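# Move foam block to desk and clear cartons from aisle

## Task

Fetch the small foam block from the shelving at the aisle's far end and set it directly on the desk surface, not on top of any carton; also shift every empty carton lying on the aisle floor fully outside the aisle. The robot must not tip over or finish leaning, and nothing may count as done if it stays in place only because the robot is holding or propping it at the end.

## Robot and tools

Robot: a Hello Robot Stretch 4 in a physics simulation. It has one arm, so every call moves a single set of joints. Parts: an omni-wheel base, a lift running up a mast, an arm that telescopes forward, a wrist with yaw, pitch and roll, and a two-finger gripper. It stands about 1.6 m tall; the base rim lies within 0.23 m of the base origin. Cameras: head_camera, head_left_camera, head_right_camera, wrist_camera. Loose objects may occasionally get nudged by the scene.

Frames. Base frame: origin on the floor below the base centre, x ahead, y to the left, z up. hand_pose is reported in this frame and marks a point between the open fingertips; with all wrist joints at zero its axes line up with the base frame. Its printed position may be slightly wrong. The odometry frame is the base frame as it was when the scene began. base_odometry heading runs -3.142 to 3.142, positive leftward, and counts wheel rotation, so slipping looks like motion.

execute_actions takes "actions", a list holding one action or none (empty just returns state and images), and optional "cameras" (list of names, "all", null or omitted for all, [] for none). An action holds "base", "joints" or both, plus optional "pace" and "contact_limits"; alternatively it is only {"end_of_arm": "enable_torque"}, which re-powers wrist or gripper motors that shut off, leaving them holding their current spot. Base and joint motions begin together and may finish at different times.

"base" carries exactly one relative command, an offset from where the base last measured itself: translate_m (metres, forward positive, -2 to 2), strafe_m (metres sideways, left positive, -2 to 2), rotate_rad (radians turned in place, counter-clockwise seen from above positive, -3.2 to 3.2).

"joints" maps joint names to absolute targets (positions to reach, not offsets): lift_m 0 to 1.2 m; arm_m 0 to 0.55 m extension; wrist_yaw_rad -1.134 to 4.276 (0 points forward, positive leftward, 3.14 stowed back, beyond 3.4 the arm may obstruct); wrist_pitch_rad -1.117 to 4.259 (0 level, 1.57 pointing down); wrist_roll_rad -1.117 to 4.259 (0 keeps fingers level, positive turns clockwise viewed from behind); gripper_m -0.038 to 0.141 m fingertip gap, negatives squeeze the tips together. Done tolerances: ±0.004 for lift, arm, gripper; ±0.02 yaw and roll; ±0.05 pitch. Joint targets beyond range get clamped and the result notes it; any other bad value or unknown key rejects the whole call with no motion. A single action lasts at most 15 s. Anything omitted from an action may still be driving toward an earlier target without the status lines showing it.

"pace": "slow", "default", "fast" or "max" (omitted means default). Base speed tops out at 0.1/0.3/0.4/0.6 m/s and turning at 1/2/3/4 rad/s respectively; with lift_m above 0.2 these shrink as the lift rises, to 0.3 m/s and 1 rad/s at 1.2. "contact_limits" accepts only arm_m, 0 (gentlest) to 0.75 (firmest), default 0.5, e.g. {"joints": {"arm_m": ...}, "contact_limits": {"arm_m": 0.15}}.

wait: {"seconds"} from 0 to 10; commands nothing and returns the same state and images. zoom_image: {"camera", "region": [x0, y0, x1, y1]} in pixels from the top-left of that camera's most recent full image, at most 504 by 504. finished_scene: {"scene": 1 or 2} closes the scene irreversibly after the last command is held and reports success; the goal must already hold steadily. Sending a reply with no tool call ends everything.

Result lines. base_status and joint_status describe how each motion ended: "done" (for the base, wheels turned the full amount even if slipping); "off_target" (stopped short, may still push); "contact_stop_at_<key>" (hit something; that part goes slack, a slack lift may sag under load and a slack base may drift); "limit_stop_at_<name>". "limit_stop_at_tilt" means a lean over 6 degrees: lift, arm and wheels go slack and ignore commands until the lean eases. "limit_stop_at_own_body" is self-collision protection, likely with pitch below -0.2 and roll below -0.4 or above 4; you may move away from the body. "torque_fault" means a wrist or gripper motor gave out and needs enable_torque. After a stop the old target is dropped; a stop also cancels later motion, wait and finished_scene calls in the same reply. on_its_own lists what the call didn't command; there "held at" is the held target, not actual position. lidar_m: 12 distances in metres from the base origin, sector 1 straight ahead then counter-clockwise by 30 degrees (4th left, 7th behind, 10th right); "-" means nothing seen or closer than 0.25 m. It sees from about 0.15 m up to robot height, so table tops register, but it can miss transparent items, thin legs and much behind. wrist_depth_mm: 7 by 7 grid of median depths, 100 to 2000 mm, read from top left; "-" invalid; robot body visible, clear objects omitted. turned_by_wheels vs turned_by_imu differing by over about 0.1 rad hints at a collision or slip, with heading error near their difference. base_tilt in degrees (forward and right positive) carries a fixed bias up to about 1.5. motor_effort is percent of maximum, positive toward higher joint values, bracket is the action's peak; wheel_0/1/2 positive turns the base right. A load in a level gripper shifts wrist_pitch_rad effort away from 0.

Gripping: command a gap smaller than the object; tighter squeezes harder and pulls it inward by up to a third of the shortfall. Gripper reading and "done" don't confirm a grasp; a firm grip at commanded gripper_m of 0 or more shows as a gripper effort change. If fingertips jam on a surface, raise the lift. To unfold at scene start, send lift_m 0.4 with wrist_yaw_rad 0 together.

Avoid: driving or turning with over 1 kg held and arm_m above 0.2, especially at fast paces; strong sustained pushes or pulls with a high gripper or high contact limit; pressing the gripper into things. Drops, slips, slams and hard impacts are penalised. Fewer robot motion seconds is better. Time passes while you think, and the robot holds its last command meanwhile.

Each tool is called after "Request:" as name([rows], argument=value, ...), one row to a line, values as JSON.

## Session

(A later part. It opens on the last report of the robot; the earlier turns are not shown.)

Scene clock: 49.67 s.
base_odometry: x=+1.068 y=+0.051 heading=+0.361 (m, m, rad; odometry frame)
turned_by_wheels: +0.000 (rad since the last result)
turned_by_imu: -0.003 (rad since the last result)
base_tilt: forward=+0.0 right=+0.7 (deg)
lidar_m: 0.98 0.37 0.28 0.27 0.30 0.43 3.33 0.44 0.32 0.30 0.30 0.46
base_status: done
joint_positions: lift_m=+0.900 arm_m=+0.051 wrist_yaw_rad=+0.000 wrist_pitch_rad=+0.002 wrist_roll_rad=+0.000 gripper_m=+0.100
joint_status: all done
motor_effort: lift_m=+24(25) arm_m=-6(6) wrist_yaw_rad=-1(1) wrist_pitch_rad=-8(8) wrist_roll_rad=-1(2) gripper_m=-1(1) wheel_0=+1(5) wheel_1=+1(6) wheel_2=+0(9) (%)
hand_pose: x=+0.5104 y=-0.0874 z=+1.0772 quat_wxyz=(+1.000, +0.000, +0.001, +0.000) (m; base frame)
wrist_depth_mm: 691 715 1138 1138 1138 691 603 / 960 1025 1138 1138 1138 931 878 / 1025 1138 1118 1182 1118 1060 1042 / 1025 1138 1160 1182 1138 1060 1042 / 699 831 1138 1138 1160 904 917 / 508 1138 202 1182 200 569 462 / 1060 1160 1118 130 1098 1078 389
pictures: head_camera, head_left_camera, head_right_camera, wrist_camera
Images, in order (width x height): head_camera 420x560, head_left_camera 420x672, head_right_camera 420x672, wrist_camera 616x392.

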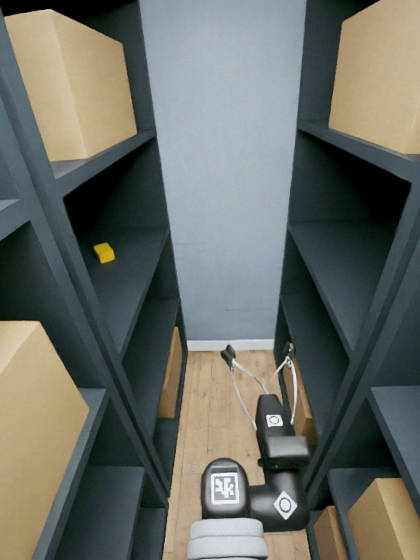

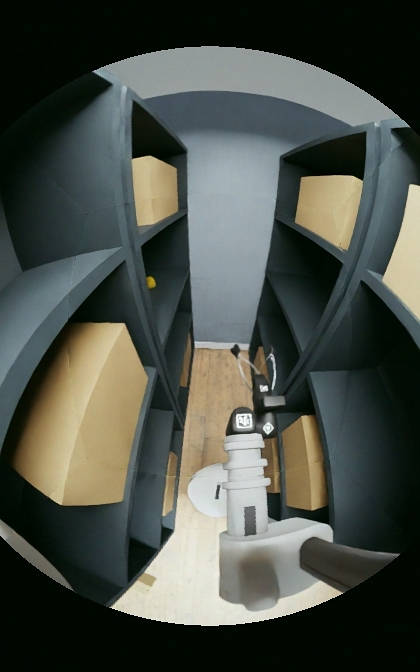

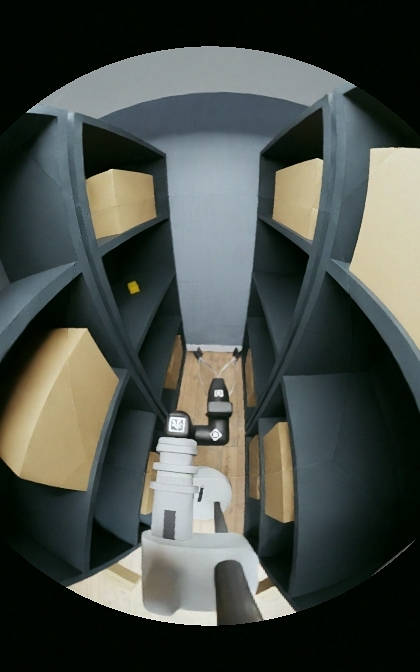

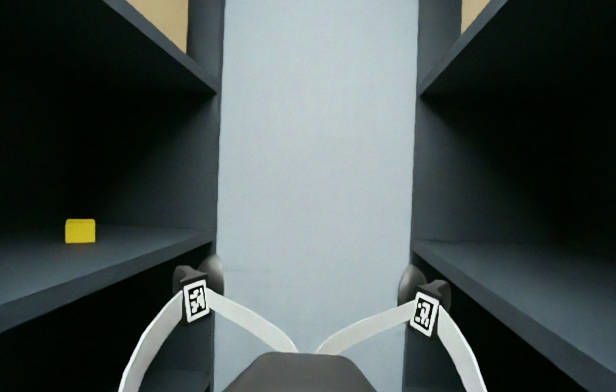

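Request:
execute_actions([
  {"base":{"translate_m":0.87},"joints":{"lift_m":1.07,"arm_m":0,"wrist_pitch_rad":0.6,"gripper_m":0.12}},
], cameras=[])

Request:
execute_actions([
  {"base":{"rotate_rad":0.6}},
])

Scene clock: 54.40 s.
base_odometry: x=+1.882 y=+0.358 heading=+0.361 (m, m, rad; odometry frame)
turned_by_wheels: +0.000 (rad since the last result)
turned_by_imu: -0.003 (rad since the last result)
base_tilt: forward=+0.0 right=+0.8 (deg)
lidar_m: 0.57 0.34 0.25 0.25 0.26 0.38 1.21 0.48 0.35 0.32 0.36 0.52
base_status: done
joint_positions: lift_m=+1.070 arm_m=+0.003 wrist_yaw_rad=+0.000 wrist_pitch_rad=+0.602 wrist_roll_rad=+0.000 gripper_m=+0.120
joint_status: all done
joint sent to its limit — the command would take arm_m past its lower limit, so that joint was sent only as far as its limit.
motor_effort: lift_m=+24(25) arm_m=-6(6) wrist_yaw_rad=+1(1) wrist_pitch_rad=-6(7) wrist_roll_rad=-1(2) gripper_m=+0(5) wheel_0=+0(5) wheel_1=+0(4) wheel_2=+2(10) (%)
hand_pose: x=+0.4119 y=-0.0874 z=+1.0846 quat_wxyz=(+0.955, +0.000, +0.296, +0.000) (m; base frame)
wrist_depth_mm: 324 320 312 304 300 296 290 / 355 347 340 336 325 319 312 / 389 384 375 366 357 351 345 / 418 427 415 407 392 387 377 / 445 480 462 455 439 430 413 / 496 530 504 517 473 473 424 / 580 597 621 136 574 530 462
pictures: none
No camera images: the call's "cameras" was empty. Leave "cameras" out to get every camera's image.

Scene clock: 56.00 s.
base_odometry: x=+1.882 y=+0.359 heading=+0.961 (m, m, rad; odometry frame)
turned_by_wheels: +0.600 (rad since the last result)
turned_by_imu: +0.597 (rad since the last result)
base_tilt: forward=+0.1 right=+0.8 (deg)
lidar_m: 0.31 0.25 0.25 0.26 0.40 0.97 0.43 0.33 0.32 0.35 0.57 0.57
base_status: done
joint_positions: lift_m=+1.070 arm_m=+0.003 wrist_yaw_rad=+0.000 wrist_pitch_rad=+0.602 wrist_roll_rad=+0.000 gripper_m=+0.120
joint_status: not commanded
motor_effort: lift_m=+24(24) arm_m=-6(6) wrist_yaw_rad=-1(1) wrist_pitch_rad=-7(6) wrist_roll_rad=-2(0) gripper_m=-2(2) wheel_0=-2(5) wheel_1=-2(6) wheel_2=+0(6) (%)
hand_pose: x=+0.4119 y=-0.0874 z=+1.0846 quat_wxyz=(+0.955, +0.000, +0.296, +0.000) (m; base frame)
wrist_depth_mm: 500 530 407 332 320 289 258 / 525 580 445 362 349 307 273 / 544 574 508 394 382 327 291 / 449 452 455 427 418 351 309 / 366 375 377 407 455 377 334 / 314 307 303 549 477 389 355 / 278 277 715 136 559 424 382
pictures: head_camera, head_left_camera, head_right_camera, wrist_camera
Images, in order (width x height): head_camera 420x560, head_left_camera 420x672, head_right_camera 420x672, wrist_camera 616x392.

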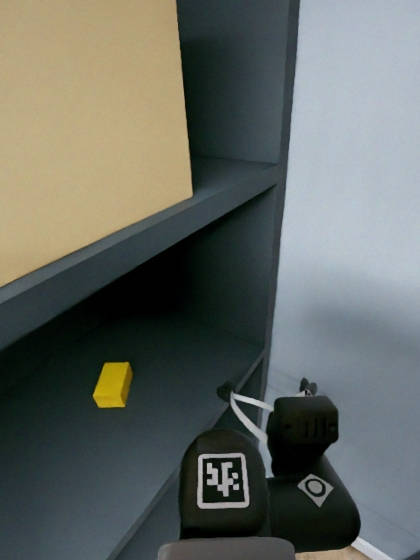

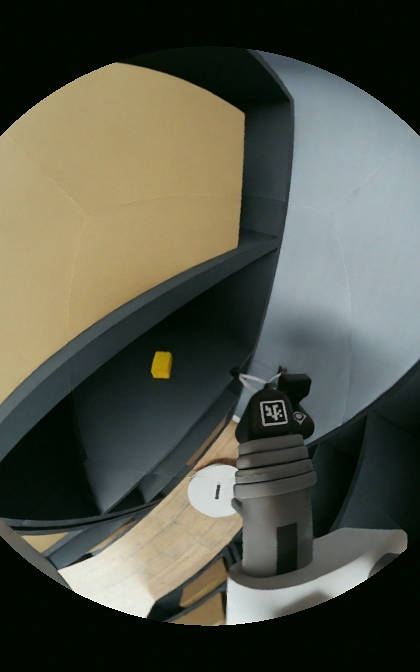

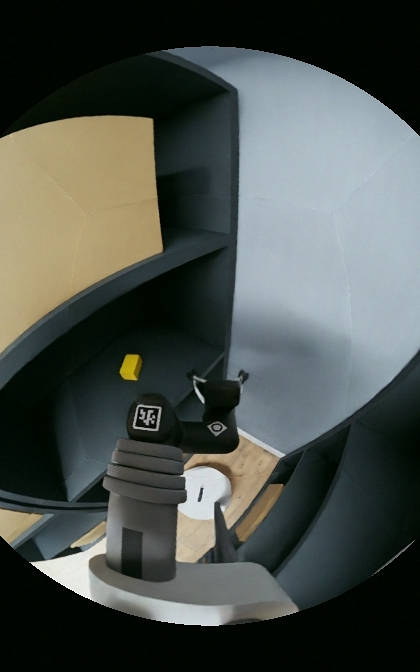

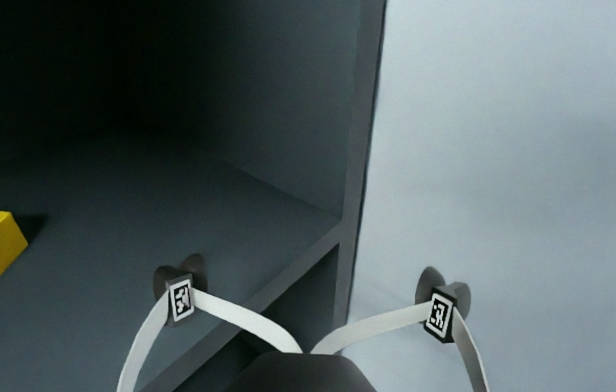

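Request:
execute_actions([
  {"base":{"rotate_rad":-0.6}},
], cameras=[])

Request:
execute_actions([
  {"base":{"translate_m":-0.34},"joints":{"lift_m":1.03}},
], cameras=[])

Request:
execute_actions([
  {"base":{"rotate_rad":0.78},"joints":{"arm_m":0.17}},
], cameras=["head_camera","wrist_camera"])

Scene clock: 58.10 s.
base_odometry: x=+1.882 y=+0.359 heading=+0.361 (m, m, rad; odometry frame)
turned_by_wheels: -0.600 (rad since the last result)
turned_by_imu: -0.598 (rad since the last result)
base_tilt: forward=-0.1 right=+0.7 (deg)
lidar_m: 0.57 0.34 0.25 0.25 0.25 0.38 1.22 0.48 0.34 0.33 0.34 0.52
base_status: done
joint_positions: lift_m=+1.070 arm_m=+0.003 wrist_yaw_rad=+0.000 wrist_pitch_rad=+0.602 wrist_roll_rad=+0.000 gripper_m=+0.120
joint_status: not commanded
motor_effort: lift_m=+24(24) arm_m=-6(6) wrist_yaw_rad=+1(0) wrist_pitch_rad=-7(7) wrist_roll_rad=-2(3) gripper_m=-1(1) wheel_0=+1(4) wheel_1=+0(2) wheel_2=+1(5) (%)
hand_pose: x=+0.4119 y=-0.0874 z=+1.0846 quat_wxyz=(+0.955, +0.000, +0.296, +0.000) (m; base frame)
wrist_depth_mm: 325 319 310 306 300 294 289 / 355 347 342 332 327 319 314 / 389 384 373 368 357 351 342 / 424 427 415 402 397 392 377 / 449 477 459 455 442 433 413 / 500 530 504 512 473 477 424 / 574 603 621 135 580 525 462
pictures: none
No camera images: the call's "cameras" was empty. Leave "cameras" out to get every camera's image.

Scene clock: 60.70 s.
base_odometry: x=+1.564 y=+0.238 heading=+0.361 (m, m, rad; odometry frame)
turned_by_wheels: +0.000 (rad since the last result)
turned_by_imu: +0.000 (rad since the last result)
base_tilt: forward=+0.0 right=+0.7 (deg)
lidar_m: 0.90 0.36 0.26 0.25 0.27 0.41 - 0.45 0.33 0.32 0.34 0.49
base_status: done
joint_positions: lift_m=+1.030 arm_m=+0.003 wrist_yaw_rad=+0.000 wrist_pitch_rad=+0.602 wrist_roll_rad=+0.000 gripper_m=+0.120
joint_status: all done
motor_effort: lift_m=+17(25) arm_m=-6(6) wrist_yaw_rad=+0(0) wrist_pitch_rad=-7(6) wrist_roll_rad=-1(0) gripper_m=-2(2) wheel_0=-1(5) wheel_1=-1(3) wheel_2=+0(9) (%)
hand_pose: x=+0.4119 y=-0.0874 z=+1.0452 quat_wxyz=(+0.955, +0.000, +0.296, +0.000) (m; base frame)
wrist_depth_mm: 603 609 627 615 609 597 539 / 627 647 691 676 661 627 585 / 484 715 750 750 723 668 508 / 615 798 842 820 798 741 436 / 891 878 931 931 878 798 788 / 798 788 1025 1008 976 798 820 / 707 732 1138 135 1118 707 715
pictures: none
No camera images: the call's "cameras" was empty. Leave "cameras" out to get every camera's image.

Scene clock: 62.43 s.
base_odometry: x=+1.564 y=+0.238 heading=+1.141 (m, m, rad; odometry frame)
turned_by_wheels: +0.780 (rad since the last result)
turned_by_imu: +0.776 (rad since the last result)
base_tilt: forward=-0.1 right=+0.6 (deg)
lidar_m: 0.28 0.25 0.26 0.33 0.57 0.65 0.39 0.30 0.33 0.40 0.73 0.50
base_status: done
joint_positions: lift_m=+1.030 arm_m=+0.169 wrist_yaw_rad=+0.000 wrist_pitch_rad=+0.602 wrist_roll_rad=+0.000 gripper_m=+0.120
joint_status: all done
motor_effort: lift_m=+17(17) arm_m=+6(5) wrist_yaw_rad=-2(1) wrist_pitch_rad=-7(7) wrist_roll_rad=-1(2) gripper_m=+0(1) wheel_0=+0(6) wheel_1=+0(7) wheel_2=-1(6) (%)
hand_pose: x=+0.5777 y=-0.0874 z=+1.0452 quat_wxyz=(+0.955, +0.000, +0.296, +0.000) (m; base frame)
wrist_depth_mm: 368 421 477 580 585 492 421 / 387 445 521 609 603 517 442 / 413 459 488 466 496 496 459 / 379 382 389 357 392 392 397 / 314 317 320 322 324 325 342 / 267 260 256 274 259 266 580 / 236 234 236 134 237 246 627
pictures: head_camera, wrist_camera
Images, in order (width x height): head_camera 420x560, wrist_camera 616x392.

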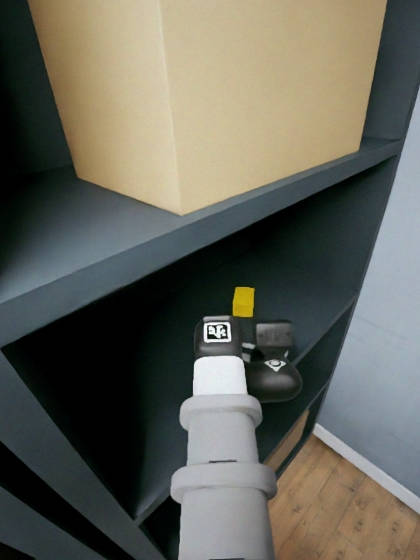

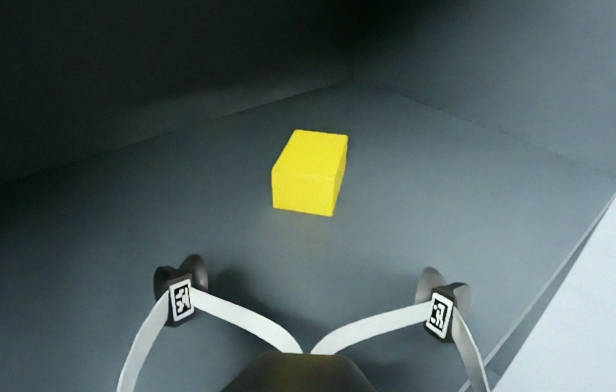

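Request:
execute_actions([
  {"joints":{"arm_m":0.33,"lift_m":1.012}},
], cameras=["wrist_camera"])

Request:
execute_actions([
  {"joints":{"gripper_m":0.02}},
], cameras=["wrist_camera"])

Request:
execute_actions([
  {"joints":{"lift_m":1.05}},
], cameras=["wrist_camera"])

Scene clock: 64.60 s.
base_odometry: x=+1.564 y=+0.238 heading=+1.141 (m, m, rad; odometry frame)
turned_by_wheels: +0.000 (rad since the last result)
turned_by_imu: +0.000 (rad since the last result)
base_tilt: forward=+0.1 right=+0.7 (deg)
lidar_m: 0.30 0.25 0.25 0.32 0.56 0.62 0.39 0.31 0.32 0.39 0.71 0.51
base_status: not commanded
joint_positions: lift_m=+1.012 arm_m=+0.329 wrist_yaw_rad=+0.000 wrist_pitch_rad=+0.602 wrist_roll_rad=+0.000 gripper_m=+0.120
joint_status: all done
motor_effort: lift_m=+16(17) arm_m=+6(5) wrist_yaw_rad=+1(1) wrist_pitch_rad=-6(7) wrist_roll_rad=-2(1) gripper_m=-1(2) wheel_0=+0(0) wheel_1=+0(0) wheel_2=-1(1) (%)
hand_pose: x=+0.7377 y=-0.0874 z=+1.0272 quat_wxyz=(+0.955, +0.000, +0.296, +0.000) (m; base frame)
wrist_depth_mm: 278 317 366 433 469 389 338 / 294 334 397 477 500 404 355 / 310 359 415 449 455 421 373 / 327 351 355 357 359 362 364 / 290 291 293 233 296 297 298 / 246 240 210 206 238 245 252 / 216 216 218 135 220 219 225
pictures: wrist_camera
Images, in order (width x height): wrist_camera 616x392.

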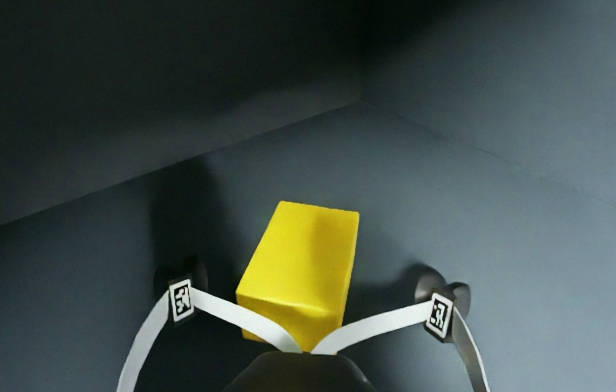

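Scene clock: 66.47 s.
base_odometry: x=+1.564 y=+0.238 heading=+1.141 (m, m, rad; odometry frame)
turned_by_wheels: +0.000 (rad since the last result)
turned_by_imu: +0.000 (rad since the last result)
base_tilt: forward=-0.1 right=+0.6 (deg)
lidar_m: 0.29 0.26 0.25 0.32 0.57 0.64 0.40 0.32 0.31 0.40 0.71 0.52
base_status: not commanded
joint_positions: lift_m=+1.012 arm_m=+0.329 wrist_yaw_rad=+0.000 wrist_pitch_rad=+0.602 wrist_roll_rad=+0.000 gripper_m=+0.020
joint_status: all done
motor_effort: lift_m=+16(16) arm_m=+6(6) wrist_yaw_rad=+0(1) wrist_pitch_rad=-7(7) wrist_roll_rad=+0(2) gripper_m=-19(17) wheel_0=+0(0) wheel_1=+0(0) wheel_2=-2(1) (%)
hand_pose: x=+0.7376 y=-0.0874 z=+1.0272 quat_wxyz=(+0.955, +0.000, +0.296, +0.000) (m; base frame)
wrist_depth_mm: 277 315 366 436 469 389 340 / 294 336 394 477 500 407 353 / 312 359 413 452 455 421 370 / 324 351 357 357 359 362 362 / 289 291 294 223 296 297 300 / 246 247 189 195 188 252 253 / 216 211 217 200 213 214 224
pictures: wrist_camera
Images, in order (width x height): wrist_camera 616x392.

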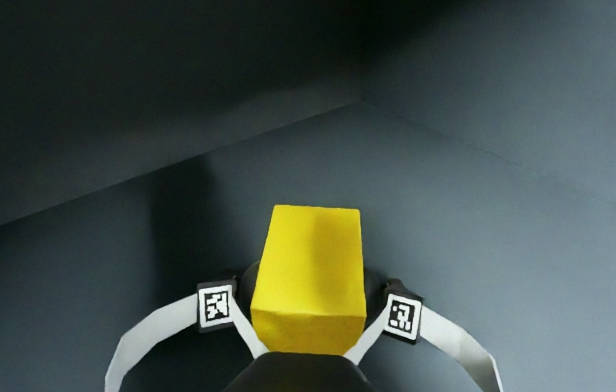

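Scene clock: 67.47 s.
base_odometry: x=+1.564 y=+0.238 heading=+1.141 (m, m, rad; odometry frame)
turned_by_wheels: +0.000 (rad since the last result)
turned_by_imu: +0.000 (rad since the last result)
base_tilt: forward=-0.1 right=+0.7 (deg)
lidar_m: 0.29 0.26 0.26 0.31 0.58 0.66 0.40 0.32 0.31 0.41 0.72 0.51
base_status: not commanded
joint_positions: lift_m=+1.050 arm_m=+0.329 wrist_yaw_rad=+0.000 wrist_pitch_rad=+0.602 wrist_roll_rad=+0.000 gripper_m=+0.020
joint_status: all done
motor_effort: lift_m=+25(26) arm_m=+6(6) wrist_yaw_rad=-1(1) wrist_pitch_rad=-7(8) wrist_roll_rad=-3(2) gripper_m=-17(20) wheel_0=+0(0) wheel_1=+0(0) wheel_2=-2(2) (%)
hand_pose: x=+0.7376 y=-0.0874 z=+1.0644 quat_wxyz=(+0.955, +0.000, +0.297, +0.000) (m; base frame)
wrist_depth_mm: 276 317 364 436 469 387 338 / 293 334 394 473 500 407 353 / 310 359 427 504 508 430 373 / 330 382 415 421 424 421 387 / 332 342 345 224 347 349 349 / 290 291 189 195 187 297 297 / 254 248 256 200 251 251 259
pictures: wrist_camera
Images, in order (width x height): wrist_camera 616x392.

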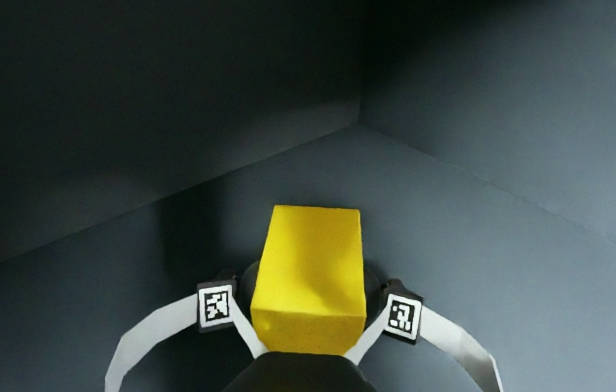

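Request:
execute_actions([
  {"base":{"rotate_rad":-0.78},"joints":{"arm_m":0}},
], cameras=[])

Request:
execute_actions([
  {"base":{"translate_m":-2},"joints":{"lift_m":0.9},"pace":"fast"},
], cameras=[])

Request:
execute_actions([
  {"base":{"rotate_rad":-3.1}},
])

Scene clock: 70.00 s.
base_odometry: x=+1.564 y=+0.238 heading=+0.361 (m, m, rad; odometry frame)
turned_by_wheels: -0.780 (rad since the last result)
turned_by_imu: -0.777 (rad since the last result)
base_tilt: forward=-0.1 right=+0.7 (deg)
lidar_m: 0.91 0.35 0.25 0.26 0.28 0.40 - 0.45 0.33 0.31 0.34 0.49
base_status: done
joint_positions: lift_m=+1.050 arm_m=+0.003 wrist_yaw_rad=+0.000 wrist_pitch_rad=+0.602 wrist_roll_rad=+0.000 gripper_m=+0.020
joint_status: all done
joint sent to its limit — the command would take arm_m past its lower limit, so that joint was sent only as far as its limit.
motor_effort: lift_m=+25(25) arm_m=-6(6) wrist_yaw_rad=+0(1) wrist_pitch_rad=-8(8) wrist_roll_rad=-2(3) gripper_m=-21(17) wheel_0=+0(5) wheel_1=+0(3) wheel_2=+2(6) (%)
hand_pose: x=+0.4118 y=-0.0875 z=+1.0644 quat_wxyz=(+0.955, +0.000, +0.297, +0.000) (m; base frame)
wrist_depth_mm: 609 621 634 615 609 585 535 / 640 647 691 676 654 627 585 / 530 715 750 750 723 661 554 / 455 798 842 798 798 732 445 / 904 891 904 222 878 820 768 / 820 831 190 195 187 842 842 / 723 699 1160 200 1138 707 750
pictures: none
No camera images: the call's "cameras" was empty. Leave "cameras" out to get every camera's image.

Scene clock: 77.30 s.
base_odometry: x=-0.308 y=-0.468 heading=+0.361 (m, m, rad; odometry frame)
turned_by_wheels: +0.000 (rad since the last result)
turned_by_imu: +0.002 (rad since the last result)
base_tilt: forward=+0.0 right=+0.7 (deg)
lidar_m: 1.20 0.65 0.64 1.90 1.98 1.07 1.06 1.13 1.84 1.77 0.60 0.59
base_status: done
joint_positions: lift_m=+0.900 arm_m=+0.003 wrist_yaw_rad=+0.000 wrist_pitch_rad=+0.602 wrist_roll_rad=+0.000 gripper_m=+0.020
joint_status: all done
motor_effort: lift_m=+17(22) arm_m=-6(6) wrist_yaw_rad=-1(0) wrist_pitch_rad=-7(8) wrist_roll_rad=-1(2) gripper_m=-20(18) wheel_0=+0(6) wheel_1=+0(7) wheel_2=-2(8) (%)
hand_pose: x=+0.4119 y=-0.0874 z=+0.9151 quat_wxyz=(+0.955, +0.000, +0.297, +0.000) (m; base frame)
wrist_depth_mm: 788 798 1618 - 1464 699 691 / 854 866 1708 - 1229 759 750 / 946 946 1499 - 1160 831 820 / 1078 991 1464 1808 991 917 931 / 1366 1182 1397 223 1042 1025 1464 / 1255 1229 190 195 188 1160 1308 / 1118 1060 1118 201 1098 1098 1118
pictures: none
No camera images: the call's "cameras" was empty. Leave "cameras" out to get every camera's image.

Scene clock: 80.23 s.
base_odometry: x=-0.308 y=-0.468 heading=-2.739 (m, m, rad; odometry frame)
turned_by_wheels: -3.100 (rad since the last result)
turned_by_imu: -3.087 (rad since the last result)
base_tilt: forward=-0.1 right=+0.6 (deg)
lidar_m: 1.03 1.13 1.83 1.79 0.57 0.60 1.09 0.65 0.67 1.89 1.37 1.05
base_status: done
joint_positions: lift_m=+0.900 arm_m=+0.003 wrist_yaw_rad=+0.000 wrist_pitch_rad=+0.602 wrist_roll_rad=+0.000 gripper_m=+0.020
joint_status: not commanded
motor_effort: lift_m=+17(17) arm_m=-6(6) wrist_yaw_rad=+0(0) wrist_pitch_rad=-8(8) wrist_roll_rad=+0(1) gripper_m=-20(18) wheel_0=+1(6) wheel_1=+1(14) wheel_2=+0(8) (%)
hand_pose: x=+0.4119 y=-0.0874 z=+0.9151 quat_wxyz=(+0.955, +0.000, +0.297, +0.000) (m; base frame)
wrist_depth_mm: 1618 1537 1499 1430 1397 1366 1308 / 1756 1618 1078 1078 1098 1118 1138 / - 1863 1756 1756 904 904 854 / 1808 1808 1756 1808 1708 1756 1661 / 1499 1464 1537 224 1499 1499 1499 / 1255 1255 189 195 187 1308 1281 / 1098 1078 1118 200 1098 1098 1138
pictures: head_camera, head_left_camera, head_right_camera, wrist_camera
Images, in order (width x height): head_camera 420x560, head_left_camera 420x672, head_right_camera 420x672, wrist_camera 616x392.

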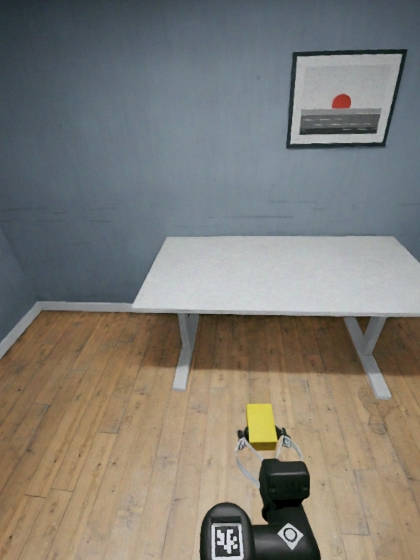

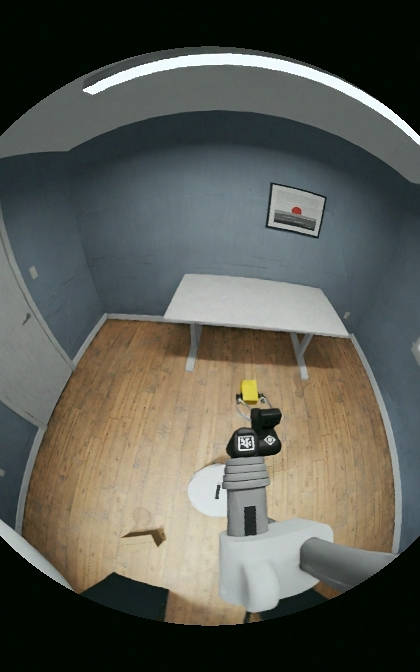

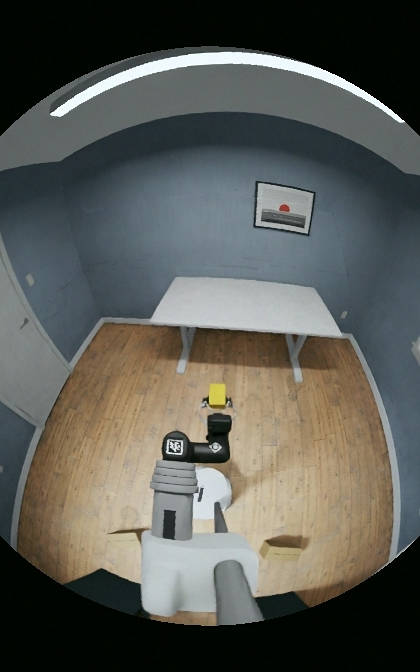

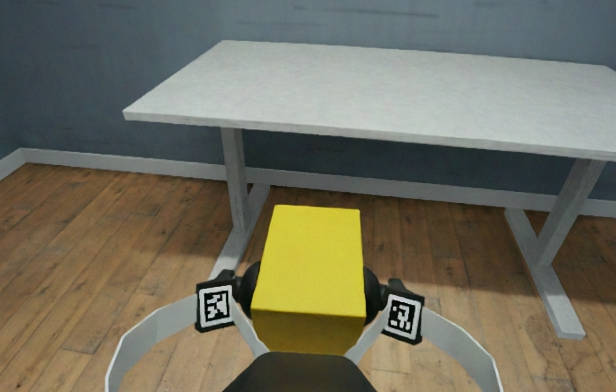

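Request:
execute_actions([
  {"base":{"translate_m":0.35},"joints":{"lift_m":0.81,"arm_m":0.48}},
], cameras=["head_camera"])

Scene clock: 83.30 s.
base_odometry: x=-0.630 y=-0.605 heading=-2.739 (m, m, rad; odometry frame)
turned_by_wheels: +0.000 (rad since the last result)
turned_by_imu: -0.002 (rad since the last result)
base_tilt: forward=+0.1 right=+0.7 (deg)
lidar_m: 0.69 0.76 1.75 1.75 1.92 0.88 1.44 0.94 1.98 1.91 0.92 0.70
base_status: done
joint_positions: lift_m=+0.810 arm_m=+0.479 wrist_yaw_rad=+0.000 wrist_pitch_rad=+0.602 wrist_roll_rad=+0.000 gripper_m=+0.020
joint_status: all done
motor_effort: lift_m=+17(18) arm_m=+6(7) wrist_yaw_rad=-2(3) wrist_pitch_rad=-8(8) wrist_roll_rad=-1(3) gripper_m=-20(19) wheel_0=-1(6) wheel_1=-1(8) wheel_2=+2(9) (%)
hand_pose: x=+0.8876 y=-0.0874 z=+0.8251 quat_wxyz=(+0.955, +0.000, +0.297, +0.000) (m; base frame)
wrist_depth_mm: 778 750 732 699 683 661 640 / 842 788 768 759 732 707 691 / 615 591 597 591 597 603 615 / 462 466 469 473 477 477 480 / 382 384 387 224 394 394 394 / 325 327 189 195 187 334 334 / 286 279 287 201 283 282 294
pictures: head_camera
Images, in order (width x height): head_camera 420x560.

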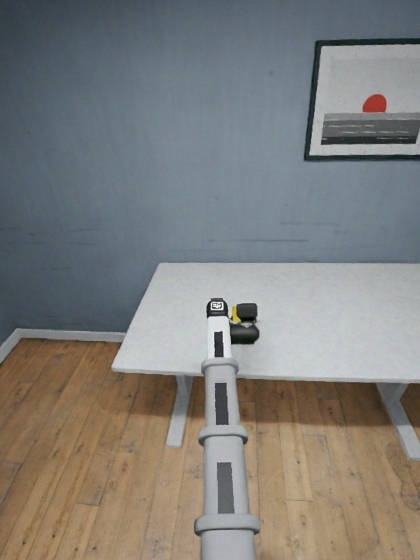

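Need to lower by about 0.067.

Request:
execute_actions([
  {"joints":{"lift_m":0.743}},
], cameras=[])

Request:
execute_actions([
  {"joints":{"gripper_m":0.1}},
], cameras=[])

Request:
execute_actions([
  {"joints":{"lift_m":0.82,"arm_m":0.38},"pace":"fast"},
], cameras=["wrist_camera"])

Scene clock: 84.90 s.
base_odometry: x=-0.630 y=-0.605 heading=-2.739 (m, m, rad; odometry frame)
turned_by_wheels: +0.000 (rad since the last result)
turned_by_imu: +0.000 (rad since the last result)
base_tilt: forward=+0.0 right=+0.7 (deg)
lidar_m: 0.69 0.76 1.74 1.76 1.91 0.86 1.42 0.93 1.99 1.91 0.92 0.71
base_status: not commanded
joint_positions: lift_m=+0.743 arm_m=+0.479 wrist_yaw_rad=+0.000 wrist_pitch_rad=+0.602 wrist_roll_rad=+0.000 gripper_m=+0.020
joint_status: all done
motor_effort: lift_m=+16(16) arm_m=+6(6) wrist_yaw_rad=-1(1) wrist_pitch_rad=-7(8) wrist_roll_rad=-2(0) gripper_m=-21(18) wheel_0=-1(1) wheel_1=-1(0) wheel_2=+2(2) (%)
hand_pose: x=+0.8876 y=-0.0874 z=+0.7582 quat_wxyz=(+0.955, +0.000, +0.297, +0.000) (m; base frame)
wrist_depth_mm: 778 750 723 707 676 668 647 / 820 609 609 621 627 640 647 / 445 449 449 455 459 462 466 / 351 353 355 359 359 362 366 / 290 293 296 224 298 298 300 / 246 249 189 196 189 254 255 / 216 211 218 200 215 214 226
pictures: none
No camera images: the call's "cameras" was empty. Leave "cameras" out to get every camera's image.

Scene clock: 86.53 s.
base_odometry: x=-0.630 y=-0.605 heading=-2.739 (m, m, rad; odometry frame)
turned_by_wheels: +0.000 (rad since the last result)
turned_by_imu: +0.000 (rad since the last result)
base_tilt: forward=+0.0 right=+0.8 (deg)
lidar_m: 0.69 0.74 1.77 1.76 1.92 0.86 1.43 0.92 2.00 1.92 0.94 0.70
base_status: not commanded
joint_positions: lift_m=+0.743 arm_m=+0.479 wrist_yaw_rad=+0.000 wrist_pitch_rad=+0.602 wrist_roll_rad=+0.000 gripper_m=+0.100
joint_status: all done
motor_effort: lift_m=+16(16) arm_m=+6(6) wrist_yaw_rad=-2(1) wrist_pitch_rad=-7(8) wrist_roll_rad=-3(0) gripper_m=-3(18) wheel_0=-1(1) wheel_1=-1(1) wheel_2=+2(2) (%)
hand_pose: x=+0.8876 y=-0.0874 z=+0.7582 quat_wxyz=(+0.955, +0.000, +0.297, +0.000) (m; base frame)
wrist_depth_mm: 778 759 723 699 683 668 634 / 809 609 609 621 627 634 654 / 449 449 449 449 459 459 469 / 353 353 357 359 364 364 366 / 291 294 296 236 297 300 301 / 248 249 199 206 200 254 255 / 218 215 220 131 220 218 227
pictures: none
No camera images: the call's "cameras" was empty. Leave "cameras" out to get every camera's image.

Scene clock: 87.63 s.
base_odometry: x=-0.630 y=-0.605 heading=-2.739 (m, m, rad; odometry frame)
turned_by_wheels: +0.000 (rad since the last result)
turned_by_imu: +0.000 (rad since the last result)
base_tilt: forward=+0.0 right=+0.7 (deg)
lidar_m: 0.70 0.74 1.75 1.76 1.90 0.88 1.42 0.94 2.00 1.91 0.93 0.71
base_status: not commanded
joint_positions: lift_m=+0.820 arm_m=+0.381 wrist_yaw_rad=+0.000 wrist_pitch_rad=+0.602 wrist_roll_rad=+0.000 gripper_m=+0.100
joint_status: all done
motor_effort: lift_m=+24(27) arm_m=-6(5) wrist_yaw_rad=+0(1) wrist_pitch_rad=-7(8) wrist_roll_rad=-3(2) gripper_m=-2(2) wheel_0=-1(1) wheel_1=+0(0) wheel_2=+1(2) (%)
hand_pose: x=+0.7897 y=-0.0875 z=+0.8345 quat_wxyz=(+0.955, +0.000, +0.296, +0.000) (m; base frame)
wrist_depth_mm: 878 854 820 788 778 741 723 / 960 891 831 820 820 778 778 / 820 609 615 621 621 627 634 / 480 480 484 488 492 492 500 / 394 404 402 353 404 410 407 / 336 336 198 340 200 349 347 / 296 294 298 131 300 296 303
pictures: wrist_camera
Images, in order (width x height): wrist_camera 616x392.

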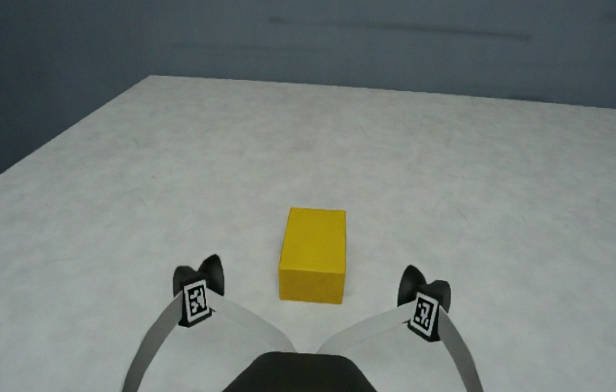

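Request:
finished_scene(scene=1)

The scene is finished: the task was done.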